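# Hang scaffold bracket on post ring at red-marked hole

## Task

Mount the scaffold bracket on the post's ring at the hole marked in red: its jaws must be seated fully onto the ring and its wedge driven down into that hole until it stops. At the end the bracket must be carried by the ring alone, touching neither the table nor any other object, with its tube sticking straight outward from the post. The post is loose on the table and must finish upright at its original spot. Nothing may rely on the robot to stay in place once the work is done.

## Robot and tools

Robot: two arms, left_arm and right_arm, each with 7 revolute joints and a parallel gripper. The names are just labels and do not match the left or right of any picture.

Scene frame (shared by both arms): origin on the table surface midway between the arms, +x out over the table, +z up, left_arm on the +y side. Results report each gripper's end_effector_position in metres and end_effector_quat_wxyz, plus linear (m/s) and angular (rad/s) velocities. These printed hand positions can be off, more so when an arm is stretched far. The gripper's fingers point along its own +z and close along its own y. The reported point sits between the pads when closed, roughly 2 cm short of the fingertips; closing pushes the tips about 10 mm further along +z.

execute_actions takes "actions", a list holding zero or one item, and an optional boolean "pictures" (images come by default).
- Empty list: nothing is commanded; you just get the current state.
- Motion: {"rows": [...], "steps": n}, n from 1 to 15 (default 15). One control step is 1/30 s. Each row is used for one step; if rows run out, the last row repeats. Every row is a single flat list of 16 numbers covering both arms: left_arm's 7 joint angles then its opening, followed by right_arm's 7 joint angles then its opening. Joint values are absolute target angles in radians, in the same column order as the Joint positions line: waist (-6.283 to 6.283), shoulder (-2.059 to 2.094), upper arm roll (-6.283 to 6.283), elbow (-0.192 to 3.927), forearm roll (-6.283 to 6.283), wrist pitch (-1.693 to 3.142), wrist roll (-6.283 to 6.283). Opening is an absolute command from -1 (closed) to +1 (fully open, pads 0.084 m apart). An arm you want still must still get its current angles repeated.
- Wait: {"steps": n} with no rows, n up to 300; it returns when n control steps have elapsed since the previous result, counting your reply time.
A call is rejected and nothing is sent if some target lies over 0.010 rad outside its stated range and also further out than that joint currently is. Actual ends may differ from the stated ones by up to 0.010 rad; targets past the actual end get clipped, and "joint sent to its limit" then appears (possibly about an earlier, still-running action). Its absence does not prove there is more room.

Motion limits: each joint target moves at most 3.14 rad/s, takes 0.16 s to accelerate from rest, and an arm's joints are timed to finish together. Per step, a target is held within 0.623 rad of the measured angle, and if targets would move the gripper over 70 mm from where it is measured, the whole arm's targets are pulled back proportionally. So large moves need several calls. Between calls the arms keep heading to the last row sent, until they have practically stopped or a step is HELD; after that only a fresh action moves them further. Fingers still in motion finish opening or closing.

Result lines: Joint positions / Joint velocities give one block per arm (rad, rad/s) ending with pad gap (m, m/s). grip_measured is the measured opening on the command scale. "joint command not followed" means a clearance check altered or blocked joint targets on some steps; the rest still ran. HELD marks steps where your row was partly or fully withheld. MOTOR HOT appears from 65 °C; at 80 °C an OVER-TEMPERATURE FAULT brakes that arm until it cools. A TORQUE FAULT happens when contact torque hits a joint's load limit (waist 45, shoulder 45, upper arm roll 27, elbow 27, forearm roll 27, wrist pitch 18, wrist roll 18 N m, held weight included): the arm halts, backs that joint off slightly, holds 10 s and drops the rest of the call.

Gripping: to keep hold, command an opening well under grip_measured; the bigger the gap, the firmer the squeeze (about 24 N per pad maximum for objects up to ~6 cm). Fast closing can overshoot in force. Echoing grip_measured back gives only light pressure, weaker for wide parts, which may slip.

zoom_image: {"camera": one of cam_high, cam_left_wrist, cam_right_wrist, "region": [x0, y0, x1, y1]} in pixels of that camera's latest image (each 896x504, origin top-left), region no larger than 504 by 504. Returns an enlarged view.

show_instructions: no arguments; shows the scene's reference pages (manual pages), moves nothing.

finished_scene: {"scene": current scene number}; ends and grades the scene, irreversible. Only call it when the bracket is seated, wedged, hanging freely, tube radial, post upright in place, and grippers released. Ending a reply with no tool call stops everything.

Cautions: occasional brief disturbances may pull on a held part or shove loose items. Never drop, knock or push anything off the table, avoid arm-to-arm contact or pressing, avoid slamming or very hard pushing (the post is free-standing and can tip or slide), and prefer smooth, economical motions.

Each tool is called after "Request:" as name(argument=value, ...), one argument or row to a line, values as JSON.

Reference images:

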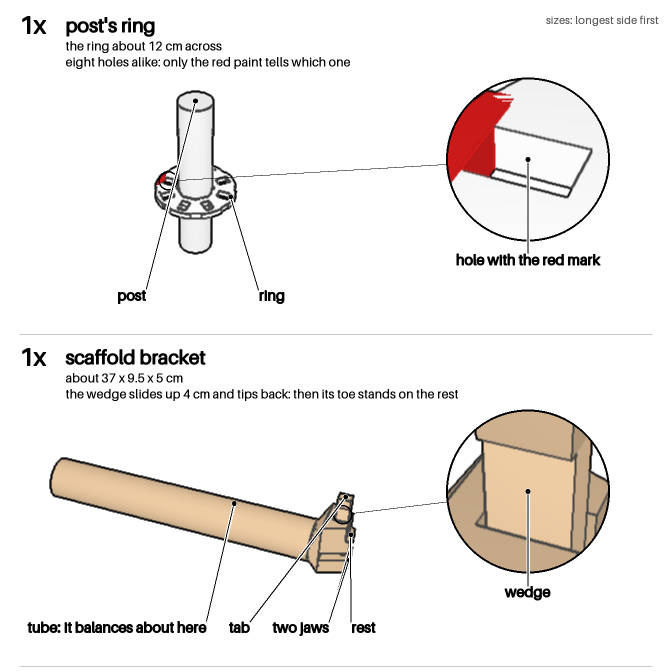

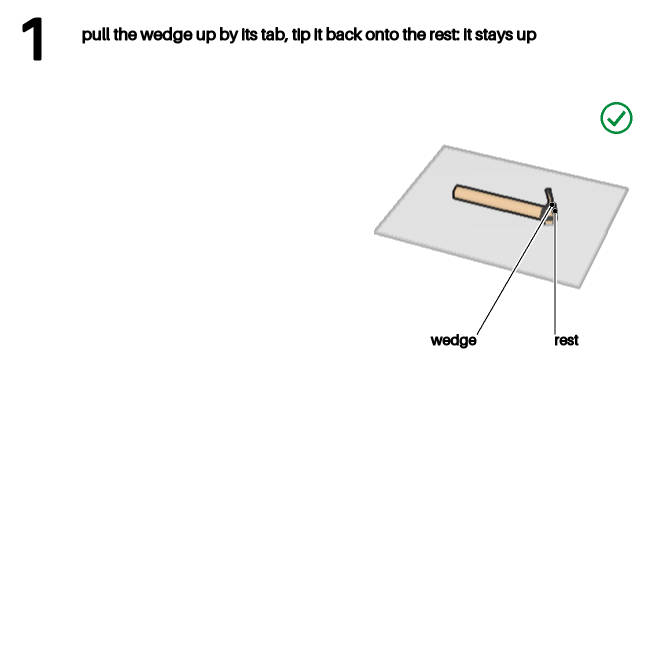

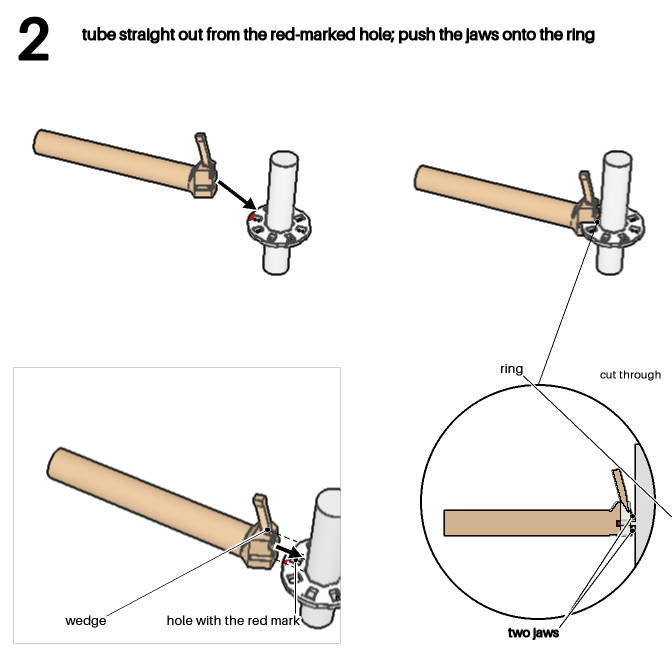

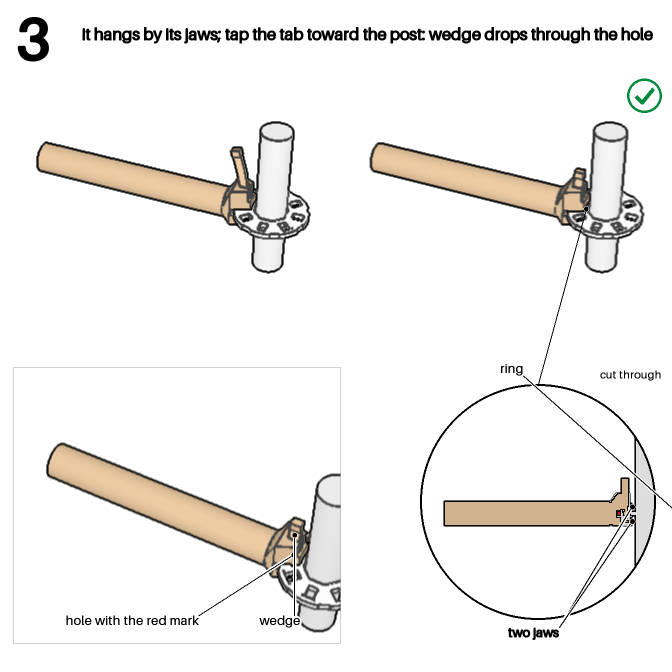

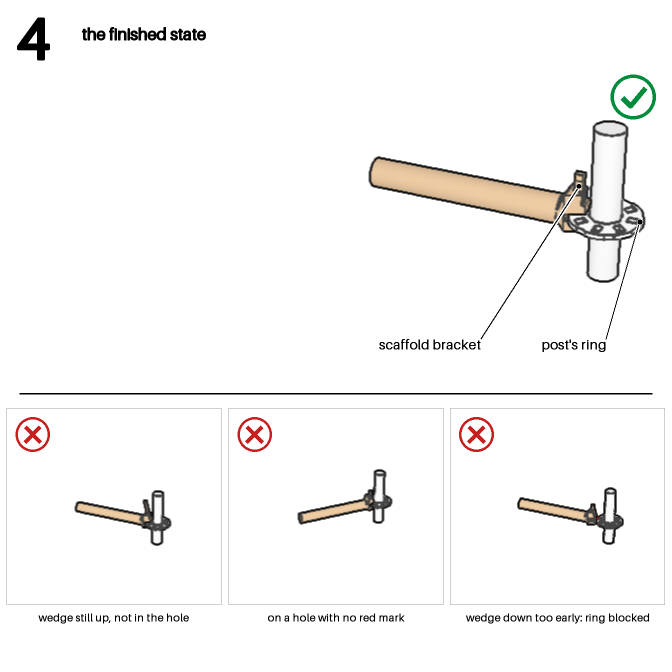

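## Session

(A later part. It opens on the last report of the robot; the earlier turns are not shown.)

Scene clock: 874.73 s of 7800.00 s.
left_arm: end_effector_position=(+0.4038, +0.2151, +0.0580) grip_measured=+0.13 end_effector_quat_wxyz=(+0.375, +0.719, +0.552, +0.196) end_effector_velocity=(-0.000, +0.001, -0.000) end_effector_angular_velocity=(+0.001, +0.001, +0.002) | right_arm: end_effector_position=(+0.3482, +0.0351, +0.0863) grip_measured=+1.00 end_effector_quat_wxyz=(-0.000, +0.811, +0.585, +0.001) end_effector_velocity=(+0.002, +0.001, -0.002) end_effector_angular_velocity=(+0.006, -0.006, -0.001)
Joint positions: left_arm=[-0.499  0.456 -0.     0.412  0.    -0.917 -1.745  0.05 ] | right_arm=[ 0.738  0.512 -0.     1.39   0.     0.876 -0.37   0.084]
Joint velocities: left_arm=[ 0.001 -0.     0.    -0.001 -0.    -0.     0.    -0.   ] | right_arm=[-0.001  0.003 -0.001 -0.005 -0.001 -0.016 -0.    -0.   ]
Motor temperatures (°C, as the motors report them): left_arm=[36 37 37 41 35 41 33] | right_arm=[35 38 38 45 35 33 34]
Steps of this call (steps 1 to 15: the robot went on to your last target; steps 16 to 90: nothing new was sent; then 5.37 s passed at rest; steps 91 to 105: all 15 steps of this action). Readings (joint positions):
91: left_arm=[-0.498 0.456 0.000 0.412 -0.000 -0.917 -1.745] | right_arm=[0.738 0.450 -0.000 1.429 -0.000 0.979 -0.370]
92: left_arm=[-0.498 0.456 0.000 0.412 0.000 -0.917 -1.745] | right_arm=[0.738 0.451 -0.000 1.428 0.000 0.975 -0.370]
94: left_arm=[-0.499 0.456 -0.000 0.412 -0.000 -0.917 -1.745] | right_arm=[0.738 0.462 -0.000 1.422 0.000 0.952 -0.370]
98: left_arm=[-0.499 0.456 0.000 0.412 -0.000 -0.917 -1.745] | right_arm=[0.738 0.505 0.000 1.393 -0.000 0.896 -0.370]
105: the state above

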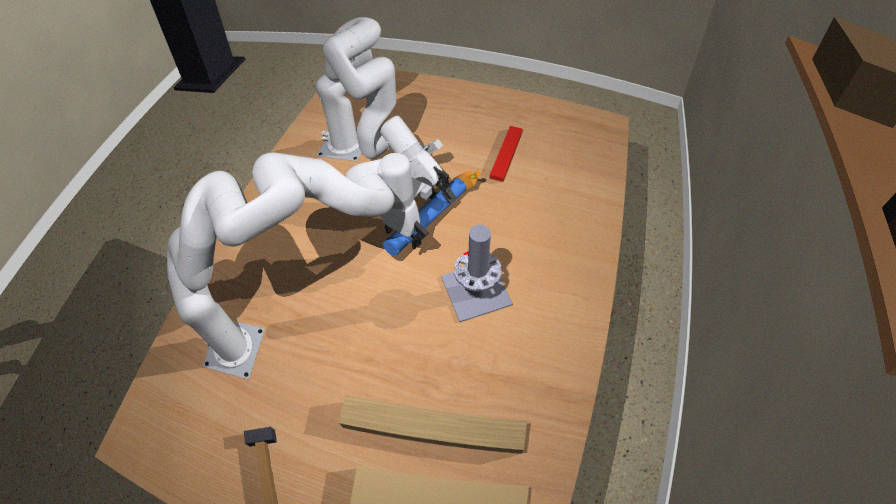

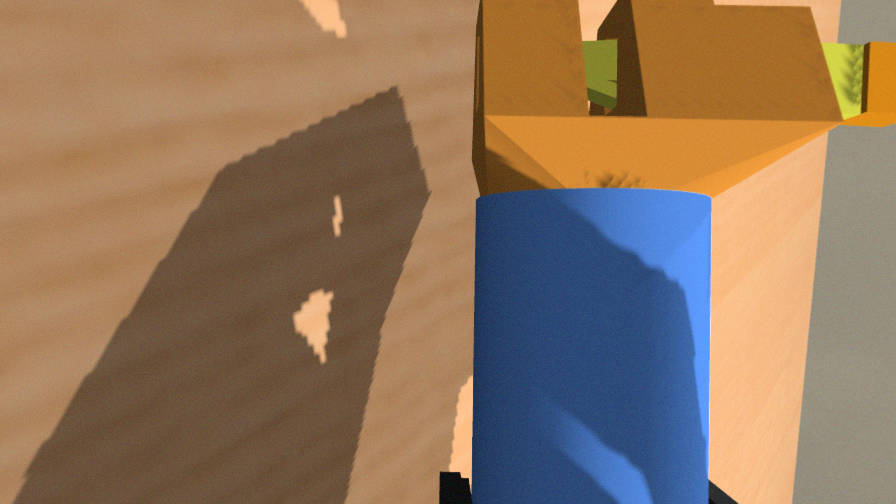

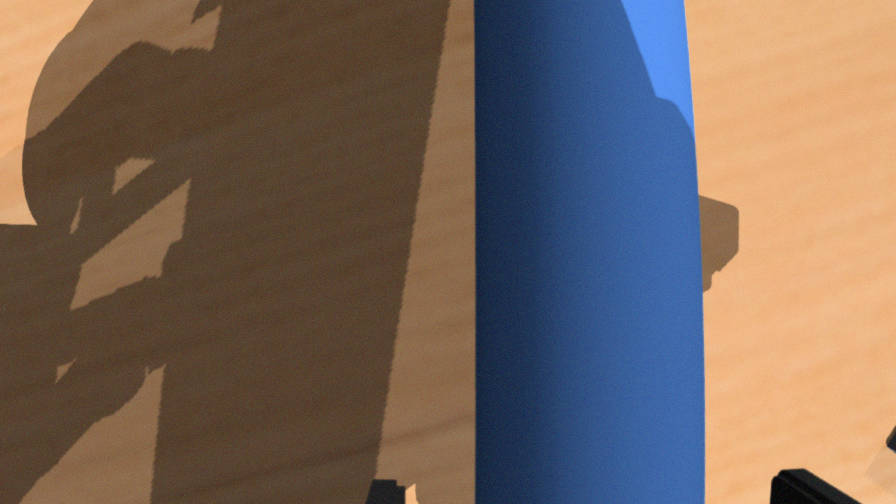

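Request:
execute_actions(
  actions=[
    {"rows": [[-0.4985,0.456,0,0.412,0,-0.917,-1.745,-1,0.738,0.514,0,1.3885,0,0.8745,-0.37,0.8],[-0.4985,0.456,0,0.412,0,-0.917,-1.745,-1,0.738,0.514,0,1.3885,0,0.8745,-0.37,0.65],[-0.4985,0.456,0,0.412,0,-0.917,-1.745,-1,0.738,0.514,0,1.3885,0,0.8745,-0.37,0.5],[-0.4985,0.456,0,0.412,0,-0.917,-1.745,-1,0.738,0.514,0,1.3885,0,0.8745,-0.37,0.4],[-0.4985,0.456,0,0.412,0,-0.917,-1.745,-1,0.738,0.514,0,1.3885,0,0.8745,-0.37,0.3],[-0.4985,0.456,0,0.412,0,-0.917,-1.745,-1,0.738,0.514,0,1.3885,0,0.8745,-0.37,0.25],[-0.4985,0.456,0,0.412,0,-0.917,-1.745,-1,0.738,0.514,0,1.3885,0,0.8745,-0.37,0.2],[-0.4985,0.456,0,0.412,0,-0.917,-1.745,-1,0.738,0.514,0,1.3885,0,0.8745,-0.37,0.17],[-0.4985,0.456,0,0.412,0,-0.917,-1.745,-1,0.738,0.514,0,1.3885,0,0.8745,-0.37,0.14],[-0.4985,0.456,0,0.412,0,-0.917,-1.745,-1,0.738,0.514,0,1.3885,0,0.8745,-0.37,0.1],[-0.4985,0.456,0,0.412,0,-0.917,-1.745,-1,0.738,0.514,0,1.3885,0,0.8745,-0.37,0.05],[-0.4985,0.456,0,0.412,0,-0.917,-1.745,-1,0.738,0.514,0,1.3885,0,0.8745,-0.37,0.0],[-0.4985,0.456,0,0.412,0,-0.917,-1.745,-1,0.738,0.514,0,1.3885,0,0.8745,-0.37,-0.1],[-0.4985,0.456,0,0.412,0,-0.917,-1.745,-1,0.738,0.514,0,1.3885,0,0.8745,-0.37,-0.2],[-0.4985,0.456,0,0.412,0,-0.917,-1.745,-1,0.738,0.514,0,1.3885,0,0.8745,-0.37,-0.3]], "steps": 15},
  ],
  pictures=false,
)

Request:
execute_actions(
  actions=[
    {"rows": [[-0.4985,0.456,0,0.412,0,-0.917,-1.745,-1,0.738,0.514,0,1.3885,0,0.8745,-0.37,-0.5],[-0.4985,0.456,0,0.412,0,-0.917,-1.745,-1,0.738,0.514,0,1.3885,0,0.8745,-0.37,-0.7],[-0.4985,0.456,0,0.412,0,-0.917,-1.745,-1,0.738,0.514,0,1.3885,0,0.8745,-0.37,-1]], "steps": 10},
  ],
)

Scene clock: 901.13 s of 7800.00 s.
left_arm: end_effector_position=(+0.4039, +0.2153, +0.0580) grip_measured=+0.13 end_effector_quat_wxyz=(+0.375, +0.718, +0.552, +0.196) end_effector_velocity=(+0.000, -0.001, +0.001) end_effector_angular_velocity=(-0.001, -0.002, -0.003) | right_arm: end_effector_position=(+0.3475, +0.0346, +0.0846) grip_measured=+0.13 end_effector_quat_wxyz=(-0.000, +0.811, +0.585, -0.000) end_effector_velocity=(-0.000, -0.000, -0.001) end_effector_angular_velocity=(-0.001, +0.002, +0.001)
Joint positions: left_arm=[-0.498  0.456  0.     0.412 -0.    -0.917 -1.745  0.05 ] | right_arm=[ 0.738  0.514  0.     1.388  0.     0.875 -0.37   0.05 ]
Joint velocities: left_arm=[-0.001  0.    -0.001  0.002  0.     0.     0.    -0.   ] | right_arm=[ 0.     0.001 -0.001 -0.     0.001  0.    -0.002 -0.   ]
Motor temperatures (°C, as the motors report them): left_arm=[36 37 37 41 35 41 33] | right_arm=[35 39 38 45 35 33 34]
Steps of this call (steps 1 to 15: the robot went on to your last target; steps 16 to 90: nothing new was sent; then 22.90 s passed at rest; steps 91 to 105: all 15 steps of this action). Readings (joint positions):
91: left_arm=[-0.499 0.456 -0.000 0.412 -0.000 -0.917 -1.745] | right_arm=[0.738 0.514 0.000 1.389 -0.000 0.874 -0.370]
92: left_arm=[-0.498 0.456 -0.000 0.412 -0.000 -0.917 -1.745] | right_arm=[0.738 0.514 0.000 1.389 0.000 0.874 -0.370]
94: left_arm=[-0.498 0.456 0.000 0.412 0.000 -0.917 -1.745] | right_arm=[0.738 0.514 -0.000 1.388 0.000 0.875 -0.370]
98: left_arm=[-0.498 0.456 0.000 0.412 -0.000 -0.917 -1.745] | right_arm=[0.738 0.514 0.000 1.388 0.000 0.875 -0.370]
105: the state above

Scene clock: 901.47 s of 7800.00 s.
left_arm: end_effector_position=(+0.4038, +0.2152, +0.0580) grip_measured=+0.13 end_effector_quat_wxyz=(+0.375, +0.719, +0.552, +0.196) end_effector_velocity=(+0.000, -0.000, +0.000) end_effector_angular_velocity=(+0.000, -0.001, -0.001) | right_arm: end_effector_position=(+0.3475, +0.0345, +0.0846) grip_measured=+0.13 end_effector_quat_wxyz=(-0.000, +0.811, +0.585, -0.000) end_effector_velocity=(-0.001, +0.001, -0.000) end_effector_angular_velocity=(+0.000, +0.001, +0.002)
Joint positions: left_arm=[-0.498  0.456  0.     0.412 -0.    -0.917 -1.745  0.05 ] | right_arm=[ 0.738  0.514  0.     1.388  0.     0.875 -0.37   0.05 ]
Joint velocities: left_arm=[-0.001 -0.     0.     0.     0.     0.     0.    -0.   ] | right_arm=[ 0.001  0.     0.    -0.     0.001  0.    -0.001  0.   ]
Motor temperatures (°C, as the motors report them): left_arm=[36 37 37 41 35 41 33] | right_arm=[35 39 38 45 35 33 34]
Steps of this call (steps 1 to 10: all 10 steps of this action). Readings (joint positions):
1: left_arm=[-0.498 0.456 0.000 0.412 -0.000 -0.917 -1.745] | right_arm=[0.738 0.514 0.000 1.388 0.000 0.875 -0.370]
2: left_arm=[-0.498 0.456 0.000 0.412 -0.000 -0.917 -1.745] | right_arm=[0.738 0.514 0.000 1.388 0.000 0.875 -0.370]
4: left_arm=[-0.498 0.456 0.000 0.412 -0.000 -0.917 -1.745] | right_arm=[0.738 0.514 0.000 1.388 0.000 0.875 -0.370]
8: left_arm=[-0.498 0.456 0.000 0.412 -0.000 -0.917 -1.745] | right_arm=[0.738 0.514 0.000 1.388 0.000 0.875 -0.370]
10: the state above

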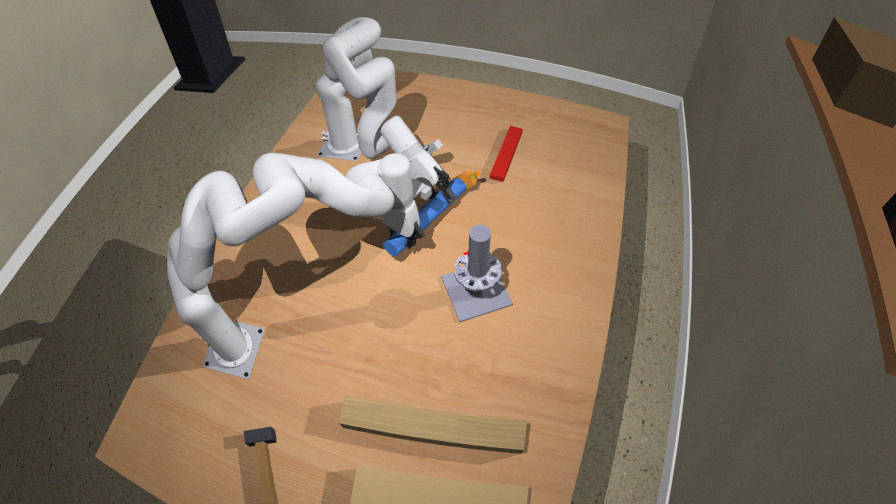

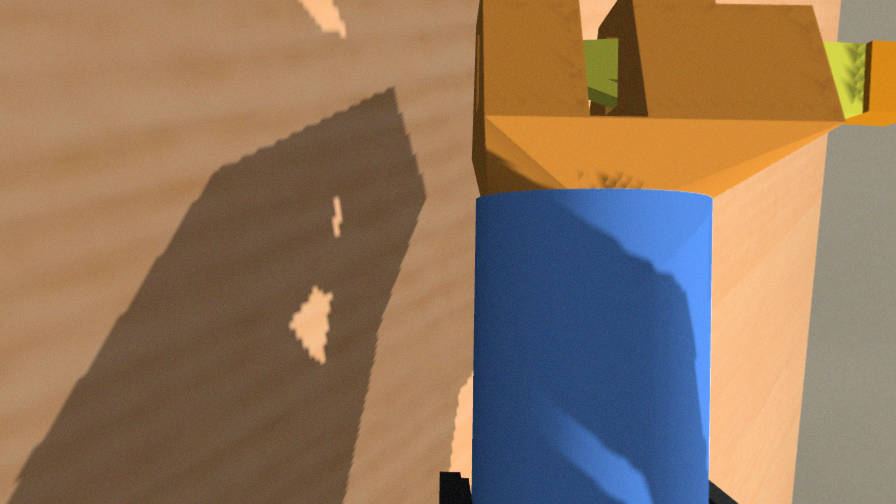

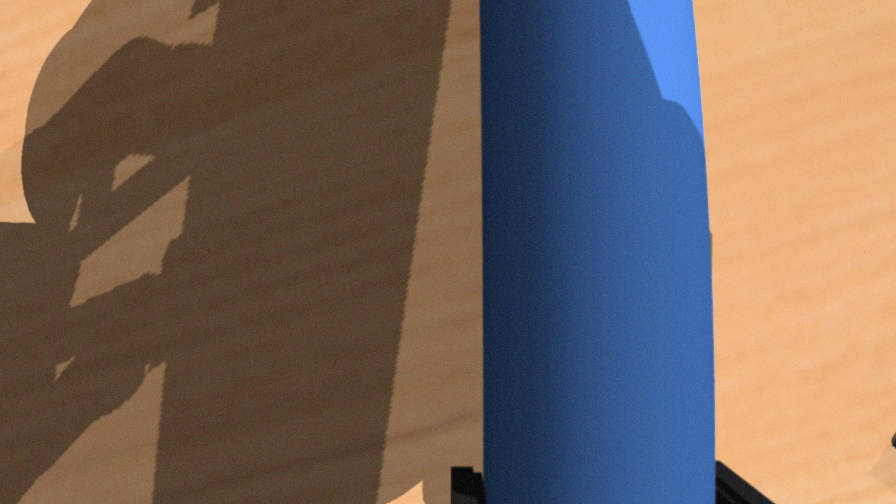

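Request:
execute_actions(
  actions=[
    {"rows": [[-0.4985,0.456,0,0.412,0,-0.917,-1.745,-0.5,0.738,0.514,0,1.3885,0,0.8745,-0.37,-1],[-0.4985,0.456,0,0.412,0,-0.917,-1.745,-0.1,0.738,0.514,0,1.3885,0,0.8745,-0.37,-1],[-0.4985,0.456,0,0.412,0,-0.917,-1.745,0.1,0.738,0.514,0,1.3885,0,0.8745,-0.37,-1],[-0.4985,0.456,0,0.412,0,-0.917,-1.745,0.15,0.738,0.514,0,1.3885,0,0.8745,-0.37,-1],[-0.4985,0.456,0,0.412,0,-0.917,-1.745,0.18,0.738,0.514,0,1.3885,0,0.8745,-0.37,-1],[-0.4985,0.456,0,0.412,0,-0.917,-1.745,0.2,0.738,0.514,0,1.3885,0,0.8745,-0.37,-1],[-0.4985,0.456,0,0.412,0,-0.917,-1.745,0.22,0.738,0.514,0,1.3885,0,0.8745,-0.37,-1],[-0.4985,0.456,0,0.412,0,-0.917,-1.745,0.24,0.738,0.514,0,1.3885,0,0.8745,-0.37,-1],[-0.4985,0.456,0,0.412,0,-0.917,-1.745,0.26,0.738,0.514,0,1.3885,0,0.8745,-0.37,-1],[-0.4985,0.456,0,0.412,0,-0.917,-1.745,0.28,0.738,0.514,0,1.3885,0,0.8745,-0.37,-1],[-0.4985,0.456,0,0.412,0,-0.917,-1.745,0.3,0.738,0.514,0,1.3885,0,0.8745,-0.37,-1],[-0.4985,0.456,0,0.412,0,-0.917,-1.745,0.32,0.738,0.514,0,1.3885,0,0.8745,-0.37,-1],[-0.4985,0.456,0,0.412,0,-0.917,-1.745,0.34,0.738,0.514,0,1.3885,0,0.8745,-0.37,-1],[-0.4985,0.456,0,0.412,0,-0.917,-1.745,0.36,0.738,0.514,0,1.3885,0,0.8745,-0.37,-1],[-0.4985,0.456,0,0.412,0,-0.917,-1.745,0.38,0.738,0.514,0,1.3885,0,0.8745,-0.37,-1]], "steps": 15},
  ],
)

Scene clock: 922.43 s of 7800.00 s.
left_arm: end_effector_position=(+0.4047, +0.2140, +0.0598) grip_measured=+0.36 end_effector_quat_wxyz=(+0.377, +0.718, +0.551, +0.196) end_effector_velocity=(+0.005, +0.003, +0.005) end_effector_angular_velocity=(-0.004, -0.014, +0.011) | right_arm: end_effector_position=(+0.3482, +0.0338, +0.0842) grip_measured=+0.13 end_effector_quat_wxyz=(+0.000, +0.811, +0.584, -0.000) end_effector_velocity=(-0.004, +0.002, -0.001) end_effector_angular_velocity=(-0.002, +0.003, +0.008)
Joint positions: left_arm=[-0.499  0.454 -0.001  0.414  0.    -0.919 -1.745  0.059] | right_arm=[ 0.737  0.515 -0.001  1.388 -0.     0.874 -0.369  0.05 ]
Joint velocities: left_arm=[ 0.003 -0.004  0.005  0.002 -0.003 -0.008  0.     0.024] | right_arm=[ 0.005  0.001  0.004 -0.001 -0.001  0.001  0.001  0.   ]
Motor temperatures (°C, as the motors report them): left_arm=[36 37 37 41 35 41 33] | right_arm=[35 39 38 45 35 33 34]
Steps of this call (steps 1 to 15: the robot went on to your last target; steps 16 to 90: nothing new was sent; then 17.47 s passed at rest; steps 91 to 105: all 15 steps of this action). Readings (joint positions):
91: left_arm=[-0.498 0.456 0.000 0.412 -0.000 -0.917 -1.745] | right_arm=[0.738 0.514 0.000 1.388 0.000 0.875 -0.370]
92: left_arm=[-0.498 0.456 0.000 0.412 -0.000 -0.917 -1.745] | right_arm=[0.738 0.514 0.000 1.388 0.000 0.875 -0.370]
94: left_arm=[-0.498 0.456 0.000 0.412 0.000 -0.917 -1.745] | right_arm=[0.738 0.514 0.000 1.388 -0.000 0.875 -0.370]
98: left_arm=[-0.499 0.456 -0.002 0.412 0.001 -0.918 -1.745] | right_arm=[0.737 0.515 -0.002 1.388 0.000 0.874 -0.369]
105: the state above

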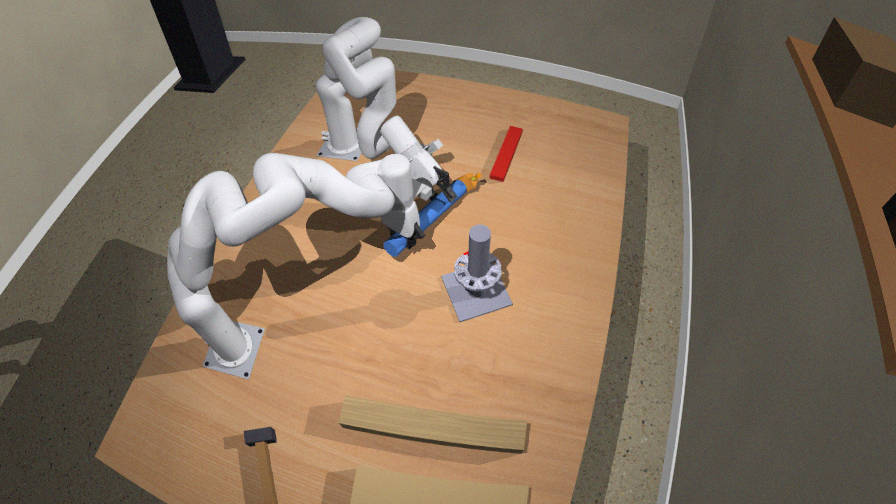

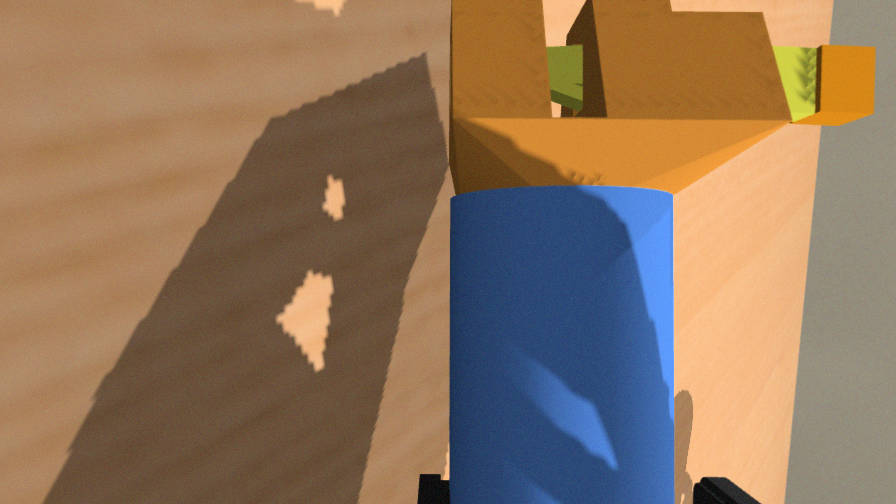

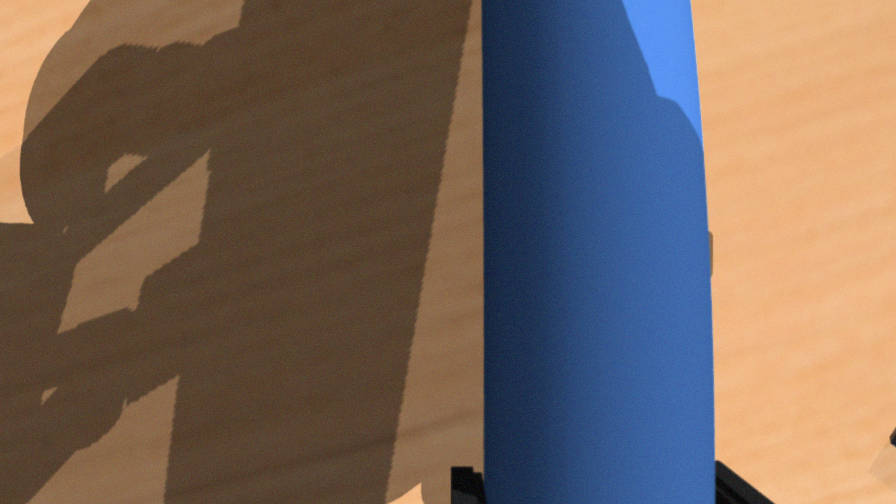

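Request:
execute_actions(
  actions=[
    {"rows": [[-0.4985,0.456,0,0.412,0,-0.917,-1.745,0.40,0.738,0.514,0,1.3885,0,0.8745,-0.37,-1],[-0.4985,0.456,0,0.412,0,-0.917,-1.745,0.42,0.738,0.514,0,1.3885,0,0.8745,-0.37,-1],[-0.4985,0.456,0,0.412,0,-0.917,-1.745,0.44,0.738,0.514,0,1.3885,0,0.8745,-0.37,-1],[-0.4985,0.456,0,0.412,0,-0.917,-1.745,0.46,0.738,0.514,0,1.3885,0,0.8745,-0.37,-1],[-0.4985,0.456,0,0.412,0,-0.917,-1.745,0.48,0.738,0.514,0,1.3885,0,0.8745,-0.37,-1],[-0.4985,0.456,0,0.412,0,-0.917,-1.745,0.5,0.738,0.514,0,1.3885,0,0.8745,-0.37,-1],[-0.4985,0.456,0,0.412,0,-0.917,-1.745,0.52,0.738,0.514,0,1.3885,0,0.8745,-0.37,-1],[-0.4985,0.456,0,0.412,0,-0.917,-1.745,0.54,0.738,0.514,0,1.3885,0,0.8745,-0.37,-1],[-0.4985,0.456,0,0.412,0,-0.917,-1.745,0.56,0.738,0.514,0,1.3885,0,0.8745,-0.37,-1]], "steps": 15},
  ],
)

Scene clock: 940.13 s of 7800.00 s.
left_arm: end_effector_position=(+0.4038, +0.2151, +0.0580) grip_measured=+0.55 end_effector_quat_wxyz=(+0.375, +0.719, +0.552, +0.196) end_effector_velocity=(+0.000, -0.000, +0.000) end_effector_angular_velocity=(+0.000, -0.001, -0.000) | right_arm: end_effector_position=(+0.3477, +0.0344, +0.0846) grip_measured=+0.13 end_effector_quat_wxyz=(+0.000, +0.811, +0.585, -0.000) end_effector_velocity=(-0.000, +0.000, -0.001) end_effector_angular_velocity=(-0.001, +0.001, +0.000)
Joint positions: left_arm=[-0.498  0.456  0.     0.412 -0.    -0.917 -1.745  0.067] | right_arm=[ 0.738  0.514 -0.     1.388 -0.     0.875 -0.37   0.05 ]
Joint velocities: left_arm=[-0.     0.     0.     0.001 -0.     0.     0.001 -0.   ] | right_arm=[ 0.     0.001  0.     0.     0.001  0.    -0.    -0.   ]
Motor temperatures (°C, as the motors report them): left_arm=[36 36 37 41 35 40 33] | right_arm=[35 39 38 46 35 33 34]
Steps of this call (steps 1 to 15: the robot went on to your last target; steps 16 to 90: nothing new was sent; then 14.20 s passed at rest; steps 91 to 105: all 15 steps of this action). Readings (joint positions):
91: left_arm=[-0.499 0.456 -0.000 0.412 -0.000 -0.917 -1.745] | right_arm=[0.738 0.514 -0.000 1.388 -0.000 0.875 -0.370]
92: left_arm=[-0.499 0.456 0.000 0.412 -0.000 -0.917 -1.745] | right_arm=[0.738 0.514 -0.000 1.388 -0.000 0.875 -0.370]
94: left_arm=[-0.499 0.456 0.000 0.412 0.000 -0.917 -1.745] | right_arm=[0.738 0.514 -0.000 1.388 -0.000 0.875 -0.370]
98: left_arm=[-0.499 0.456 0.000 0.412 0.000 -0.917 -1.745] | right_arm=[0.738 0.514 -0.000 1.388 -0.000 0.875 -0.370]
105: the state above

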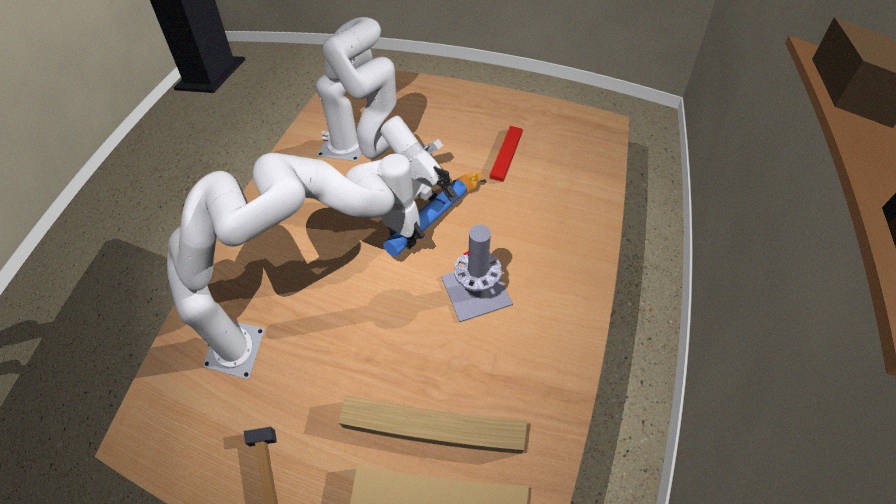

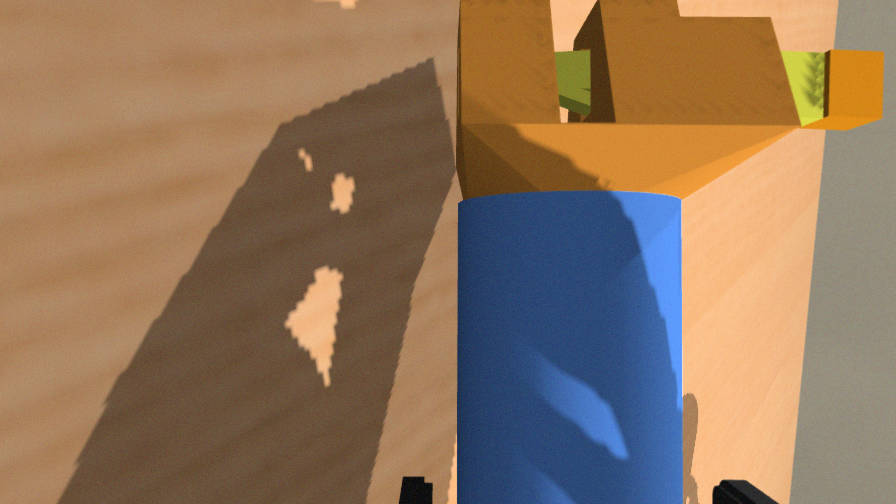

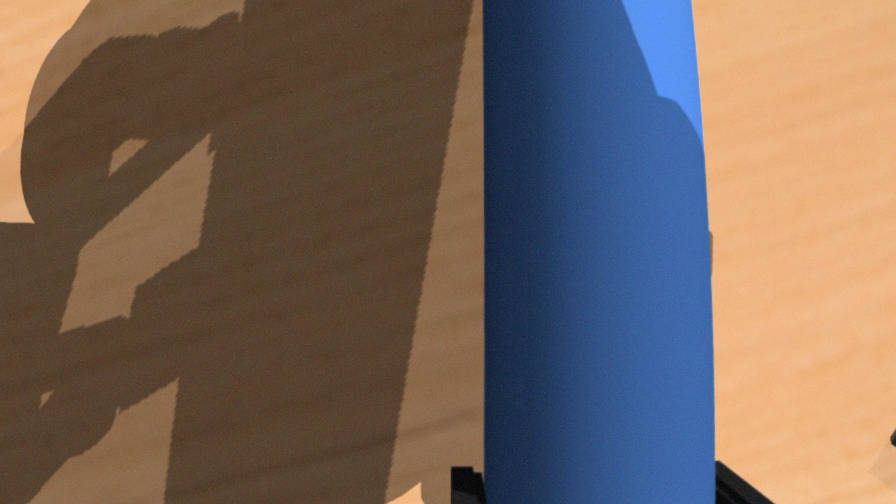

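Request:
execute_actions(
  actions=[
    {"rows": [[-0.4985,0.43,0,0.386,0,-0.9167,-1.75,0.56,0.738,0.514,0,1.3885,0,0.8745,-0.37,-1],[-0.4985,0.402,0,0.359,0,-0.9157,-1.755,0.58,0.738,0.514,0,1.3885,0,0.8745,-0.37,-1],[-0.4985,0.373,0,0.332,0,-0.9137,-1.76,0.62,0.738,0.514,0,1.3885,0,0.8745,-0.37,-1],[-0.4985,0.343,0,0.305,0,-0.9107,-1.765,0.7,0.738,0.514,0,1.3885,0,0.8745,-0.37,-1],[-0.4985,0.311,0,0.279,0,-0.9047,-1.77,0.8,0.738,0.514,0,1.3885,0,0.8745,-0.37,-1],[-0.4985,0.2778,0,0.2521,0,-0.8984,-1.77,0.9,0.738,0.514,0,1.3885,0,0.8745,-0.37,-1],[-0.4985,0.2778,0,0.2521,0,-0.8984,-1.77,1,0.738,0.514,0,1.3885,0,0.8745,-0.37,-1]], "steps": 15},
  ],
)

Scene clock: 1057.97 s of 7800.00 s.
left_arm: end_effector_position=(+0.3691, +0.2312, +0.0861) grip_measured=+1.00 end_effector_quat_wxyz=(+0.377, +0.712, +0.561, +0.191) end_effector_velocity=(-0.007, +0.003, +0.003) end_effector_angular_velocity=(-0.001, +0.004, +0.002) | right_arm: end_effector_position=(+0.3477, +0.0345, +0.0846) grip_measured=+0.13 end_effector_quat_wxyz=(-0.000, +0.811, +0.585, -0.000) end_effector_velocity=(+0.001, -0.000, +0.001) end_effector_angular_velocity=(+0.000, -0.001, -0.003)
Joint positions: left_arm=[-0.498  0.281  0.     0.255 -0.    -0.899 -1.77   0.084] | right_arm=[ 0.738  0.514 -0.     1.388 -0.     0.875 -0.37   0.05 ]
Joint velocities: left_arm=[-0.    -0.03  -0.    -0.028 -0.     0.007 -0.003  0.   ] | right_arm=[-0.001 -0.001 -0.    -0.    -0.001 -0.     0.002  0.   ]
Motor temperatures (°C, as the motors report them): left_arm=[36 36 37 40 35 39 33] | right_arm=[35 40 38 47 35 33 34]
Steps of this call (steps 1 to 15: the robot went on to your last target; steps 16 to 90: nothing new was sent; then 114.33 s passed at rest; steps 91 to 105: all 15 steps of this action). Readings (joint positions):
91: left_arm=[-0.498 0.456 0.000 0.412 0.000 -0.917 -1.745] | right_arm=[0.738 0.514 -0.000 1.388 -0.000 0.875 -0.370]
92: left_arm=[-0.498 0.453 0.000 0.409 0.000 -0.917 -1.746] | right_arm=[0.738 0.514 -0.000 1.388 -0.000 0.875 -0.370]
94: left_arm=[-0.498 0.426 0.000 0.382 0.000 -0.916 -1.751] | right_arm=[0.738 0.514 -0.000 1.388 -0.000 0.875 -0.370]
98: left_arm=[-0.499 0.329 -0.000 0.296 -0.000 -0.906 -1.765] | right_arm=[0.738 0.514 -0.000 1.388 -0.000 0.875 -0.370]
105: the state above

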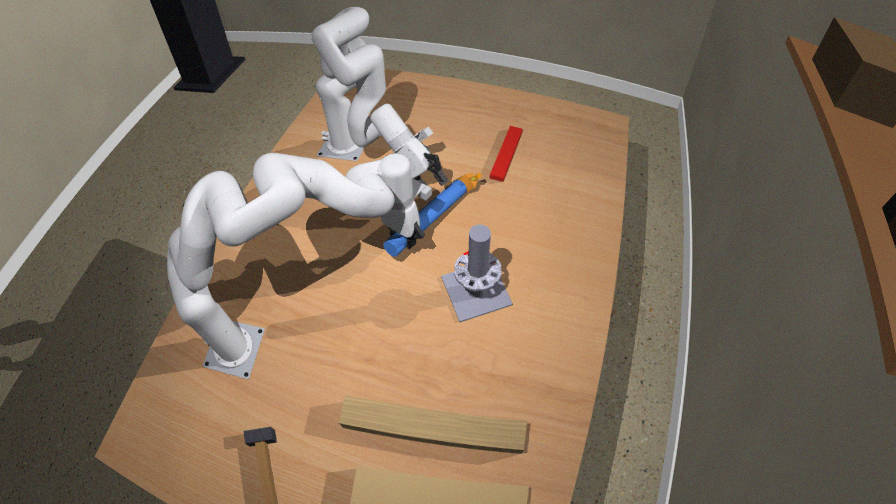

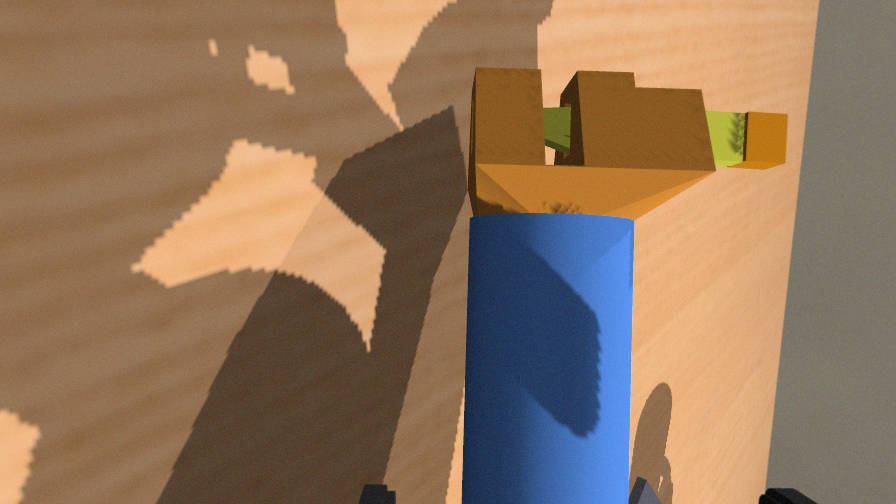

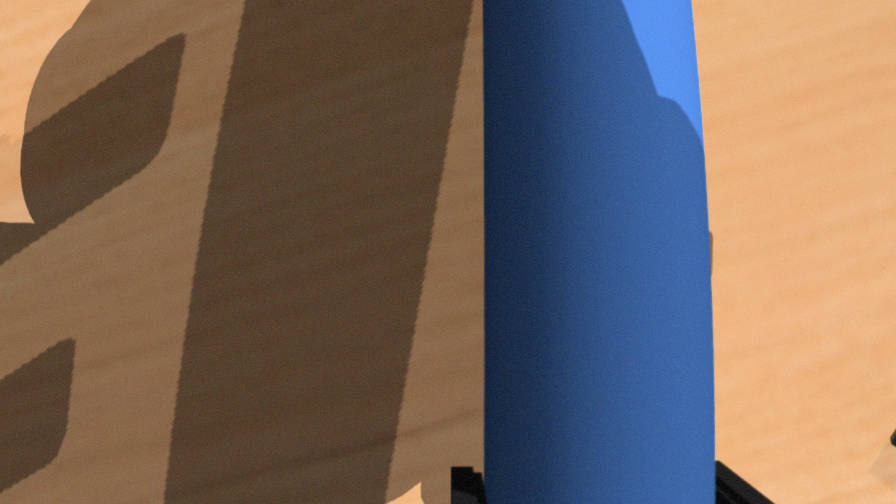

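Request:
execute_actions(
  actions=[
    {"rows": [[-0.4985,0.255,0,0.256,0,-0.855,-1.77,1,0.738,0.514,0,1.3885,0,0.8745,-0.37,-1],[-0.4985,0.225,0,0.262,0,-0.80,-1.765,1,0.738,0.514,0,1.3885,0,0.8745,-0.37,-1],[-0.4985,0.195,0,0.269,0,-0.74,-1.76,1,0.738,0.514,0,1.3885,0,0.8745,-0.37,-1],[-0.4985,0.165,0,0.277,0,-0.68,-1.755,1,0.738,0.514,0,1.3885,0,0.8745,-0.37,-1],[-0.4985,0.137,0,0.286,0,-0.615,-1.75,1,0.738,0.514,0,1.3885,0,0.8745,-0.37,-1],[-0.4985,0.11,0,0.297,0,-0.545,-1.745,1,0.738,0.514,0,1.3885,0,0.8745,-0.37,-1],[-0.4985,0.0842,0,0.3083,0,-0.474,-1.74,1,0.738,0.514,0,1.3885,0,0.8745,-0.37,-1],[-0.4985,0.066,0,0.323,0,-0.41,-1.735,1,0.738,0.514,0,1.3885,0,0.8745,-0.37,-1],[-0.4985,0.049,0,0.341,0,-0.345,-1.73,1,0.738,0.514,0,1.3885,0,0.8745,-0.37,-1],[-0.4985,0.034,0,0.361,0,-0.282,-1.725,1,0.738,0.514,0,1.3885,0,0.8745,-0.37,-1],[-0.4985,0.021,0,0.382,0,-0.22,-1.72,1,0.738,0.514,0,1.3885,0,0.8745,-0.37,-1],[-0.4985,0.011,0,0.405,0,-0.159,-1.715,1,0.738,0.514,0,1.3885,0,0.8745,-0.37,-1],[-0.4985,0.0034,0,0.4288,0,-0.0982,-1.71,1,0.738,0.514,0,1.3885,0,0.8745,-0.37,-1],[-0.4985,0.001,0,0.459,0,-0.031,-1.705,1,0.738,0.514,0,1.3885,0,0.8745,-0.37,-1],[-0.4985,0.001,0,0.491,0,0.035,-1.70,1,0.738,0.514,0,1.3885,0,0.8745,-0.37,-1]], "steps": 15},
  ],
  pictures=false,
)

Request:
execute_actions(
  actions=[
    {"rows": [[-0.4985,0.004,0,0.524,0,0.10,-1.697,1,0.738,0.514,0,1.3885,0,0.8745,-0.37,-1],[-0.4985,0.009,0,0.558,0,0.165,-1.694,1,0.738,0.514,0,1.3885,0,0.8745,-0.37,-1],[-0.4985,0.0151,0,0.5933,0,0.2291,-1.69,1,0.738,0.514,0,1.3885,0,0.8745,-0.37,-1],[-0.4985,0.026,0,0.63,0,0.29,-1.685,1,0.738,0.514,0,1.3885,0,0.8745,-0.37,-1],[-0.4985,0.039,0,0.668,0,0.35,-1.68,1,0.738,0.514,0,1.3885,0,0.8745,-0.37,-1],[-0.4985,0.054,0,0.707,0,0.409,-1.675,1,0.738,0.514,0,1.3885,0,0.8745,-0.37,-1],[-0.4985,0.071,0,0.747,0,0.467,-1.67,1,0.738,0.514,0,1.3885,0,0.8745,-0.37,-1],[-0.4985,0.0897,0,0.788,0,0.5238,-1.665,1,0.738,0.514,0,1.3885,0,0.8745,-0.37,-1],[-0.4985,0.115,0,0.84,0,0.593,-1.66,1,0.738,0.514,0,1.3885,0,0.8745,-0.37,-1],[-0.4985,0.143,0,0.894,0,0.662,-1.655,1,0.738,0.514,0,1.3885,0,0.8745,-0.37,-1],[-0.4985,0.173,0,0.949,0,0.731,-1.65,1,0.738,0.514,0,1.3885,0,0.8745,-0.37,-1],[-0.4985,0.206,0,1.005,0,0.799,-1.645,1,0.738,0.514,0,1.3885,0,0.8745,-0.37,-1],[-0.4985,0.241,0,1.063,0,0.866,-1.64,1,0.738,0.514,0,1.3885,0,0.8745,-0.37,-1],[-0.4985,0.278,0,1.123,0,0.932,-1.635,1,0.738,0.514,0,1.3885,0,0.8745,-0.37,-1],[-0.4985,0.316,0,1.184,0,0.999,-1.63,1,0.738,0.514,0,1.3885,0,0.8745,-0.37,-1]], "steps": 15},
  ],
  pictures=false,
)

Request:
execute_actions(
  actions=[
    {"rows": [[-0.4985,0.3558,0,1.2458,0,1.0645,-1.625,1,0.738,0.514,0,1.3885,0,0.8745,-0.37,-1],[-0.4985,0.397,0,1.309,0,1.13,-1.62,1,0.738,0.514,0,1.3885,0,0.8745,-0.37,-1],[-0.4985,0.44,0,1.375,0,1.197,-1.615,1,0.738,0.514,0,1.3885,0,0.8745,-0.37,-1],[-0.4985,0.486,0,1.444,0,1.263,-1.61,1,0.738,0.514,0,1.3885,0,0.8745,-0.37,-1],[-0.4985,0.533,0,1.515,0,1.331,-1.605,1,0.738,0.514,0,1.3885,0,0.8745,-0.37,-1],[-0.4985,0.583,0,1.589,0,1.399,-1.6,1,0.738,0.514,0,1.3885,0,0.8745,-0.37,-1],[-0.4985,0.615,0,1.637,0,1.442,-1.595,1,0.738,0.514,0,1.3885,0,0.8745,-0.37,-1],[-0.4985,0.6351,0,1.6668,0,1.468,-1.59,1,0.738,0.514,0,1.3885,0,0.8745,-0.37,-1]], "steps": 15},
  ],
)

Scene clock: 1104.03 s of 7800.00 s.
left_arm: end_effector_position=(+0.3813, +0.2255, +0.0960) grip_measured=+1.00 end_effector_quat_wxyz=(+0.258, +0.765, +0.574, +0.139) end_effector_velocity=(+0.044, -0.020, +0.034) end_effector_angular_velocity=(+0.440, +0.753, -0.121) | right_arm: end_effector_position=(+0.3477, +0.0345, +0.0846) grip_measured=+0.13 end_effector_quat_wxyz=(-0.000, +0.811, +0.585, -0.000) end_effector_velocity=(-0.001, +0.001, +0.000) end_effector_angular_velocity=(+0.001, +0.000, +0.002)
Joint positions: left_arm=[-0.499  0.036 -0.     0.38   0.    -0.251 -1.722  0.084] | right_arm=[ 0.738  0.514  0.     1.388 -0.     0.875 -0.37   0.05 ]
Joint velocities: left_arm=[ 0.    -0.356  0.     0.643 -0.     1.867  0.148 -0.   ] | right_arm=[ 0.001 -0.001  0.001 -0.     0.001 -0.    -0.001  0.   ]
Motor temperatures (°C, as the motors report them): left_arm=[36 36 37 40 35 39 33] | right_arm=[35 40 38 47 35 33 34]
Steps of this call (steps 1 to 15: the robot went on to your last target; steps 16 to 120: nothing new was sent; then 41.57 s passed at rest; steps 121 to 135: all 15 steps of this action). Readings (joint positions):
121: left_arm=[-0.499 0.278 0.000 0.252 -0.000 -0.898 -1.770] | right_arm=[0.738 0.514 -0.000 1.388 0.000 0.875 -0.370]
122: left_arm=[-0.498 0.276 0.000 0.252 -0.000 -0.894 -1.770] | right_arm=[0.738 0.514 0.000 1.388 0.000 0.875 -0.370]
124: left_arm=[-0.498 0.256 0.000 0.255 -0.000 -0.853 -1.769] | right_arm=[0.738 0.514 0.000 1.388 0.000 0.875 -0.370]
128: left_arm=[-0.499 0.169 -0.000 0.279 0.000 -0.676 -1.755] | right_arm=[0.738 0.514 0.000 1.388 -0.000 0.875 -0.370]
135: the state above

Scene clock: 1104.53 s of 7800.00 s.
left_arm: end_effector_position=(+0.4085, +0.2130, +0.1065) grip_measured=+1.00 end_effector_quat_wxyz=(+0.028, +0.820, +0.572, +0.016) end_effector_velocity=(+0.071, -0.033, +0.006) end_effector_angular_velocity=(+0.531, +1.121, -0.148) | right_arm: end_effector_position=(+0.3477, +0.0345, +0.0846) grip_measured=+0.13 end_effector_quat_wxyz=(-0.000, +0.811, +0.585, -0.000) end_effector_velocity=(-0.001, +0.001, +0.000) end_effector_angular_velocity=(+0.001, +0.000, -0.001)
Joint positions: left_arm=[-0.498  0.169  0.     0.93   0.     0.698 -1.653  0.084] | right_arm=[ 0.738  0.514 -0.     1.389 -0.     0.875 -0.37   0.05 ]
Joint velocities: left_arm=[-0.001  0.875 -0.     1.587  0.     1.952  0.147 -0.   ] | right_arm=[ 0.001 -0.     0.     0.     0.001  0.     0.002  0.   ]
Motor temperatures (°C, as the motors report them): left_arm=[36 36 37 40 35 39 33] | right_arm=[35 40 38 47 35 33 34]
Steps of this call (steps 1 to 15: all 15 steps of this action). Readings (joint positions):
1: left_arm=[-0.499 0.025 -0.000 0.402 0.000 -0.188 -1.717] | right_arm=[0.738 0.514 -0.000 1.388 0.000 0.875 -0.370]
2: left_arm=[-0.499 0.018 -0.000 0.428 0.000 -0.125 -1.713] | right_arm=[0.738 0.514 0.000 1.388 -0.000 0.875 -0.370]
4: left_arm=[-0.499 0.010 -0.000 0.484 0.000 0.003 -1.704] | right_arm=[0.738 0.514 0.000 1.388 0.000 0.875 -0.370]
8: left_arm=[-0.499 0.028 -0.000 0.619 0.000 0.256 -1.686] | right_arm=[0.738 0.514 0.000 1.388 -0.000 0.875 -0.370]
15: the state above

Scene clock: 1105.03 s of 7800.00 s.
left_arm: end_effector_position=(+0.4322, +0.2020, +0.1014) grip_measured=+1.00 end_effector_quat_wxyz=(-0.180, +0.818, +0.535, -0.112) end_effector_velocity=(+0.007, -0.005, +0.016) end_effector_angular_velocity=(+0.036, +0.100, -0.022) | right_arm: end_effector_position=(+0.3477, +0.0345, +0.0846) grip_measured=+0.13 end_effector_quat_wxyz=(-0.000, +0.811, +0.585, -0.000) end_effector_velocity=(-0.001, +0.001, +0.000) end_effector_angular_velocity=(+0.001, +0.001, +0.001)
Joint positions: left_arm=[-0.498  0.624  0.     1.646 -0.     1.449 -1.592  0.084] | right_arm=[ 0.738  0.514 -0.     1.388 -0.     0.875 -0.37   0.05 ]
Joint velocities: left_arm=[-0.002  0.114 -0.001  0.224  0.001  0.216  0.021  0.   ] | right_arm=[ 0.001 -0.     0.    -0.     0.001  0.    -0.    -0.   ]
Motor temperatures (°C, as the motors report them): left_arm=[36 36 37 40 35 39 33] | right_arm=[35 40 38 47 35 33 34]
Steps of this call (steps 1 to 15: all 15 steps of this action). Readings (joint positions):
1: left_arm=[-0.498 0.199 0.000 0.984 0.000 0.763 -1.648] | right_arm=[0.738 0.514 0.000 1.388 -0.000 0.874 -0.370]
2: left_arm=[-0.498 0.232 0.000 1.040 0.000 0.829 -1.643] | right_arm=[0.738 0.514 -0.000 1.388 -0.000 0.875 -0.370]
4: left_arm=[-0.498 0.303 0.000 1.158 0.000 0.961 -1.633] | right_arm=[0.738 0.514 0.000 1.388 0.000 0.875 -0.370]
8: left_arm=[-0.498 0.467 0.000 1.412 0.000 1.224 -1.613] | right_arm=[0.738 0.514 0.000 1.389 -0.000 0.875 -0.370]
15: the state above

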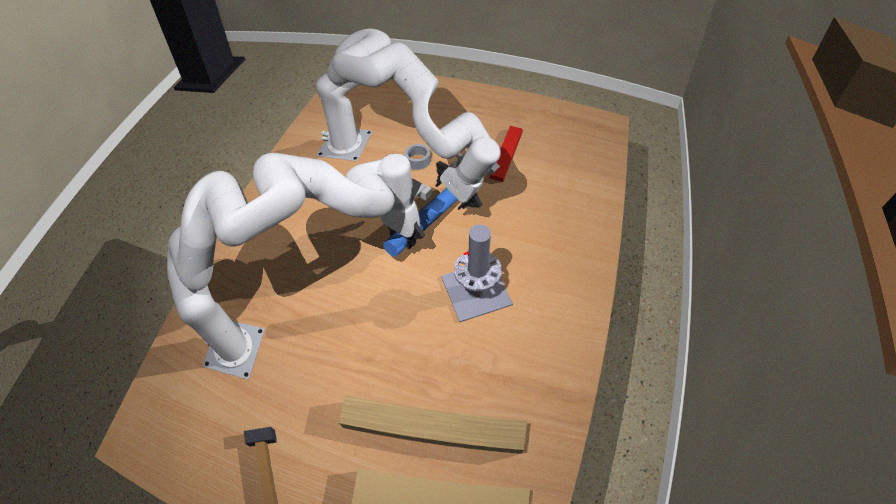

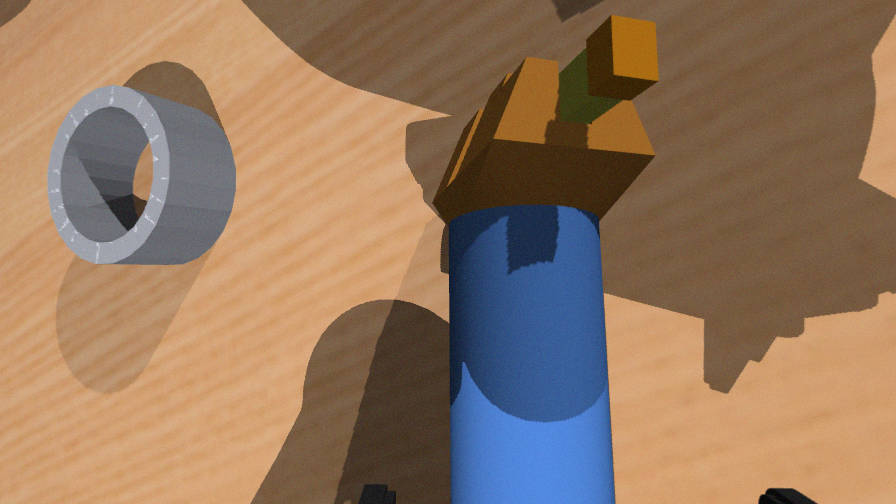

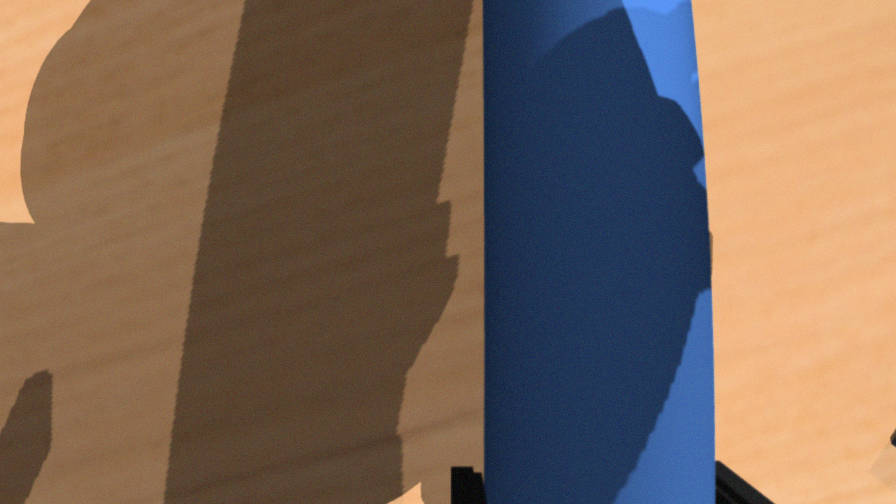

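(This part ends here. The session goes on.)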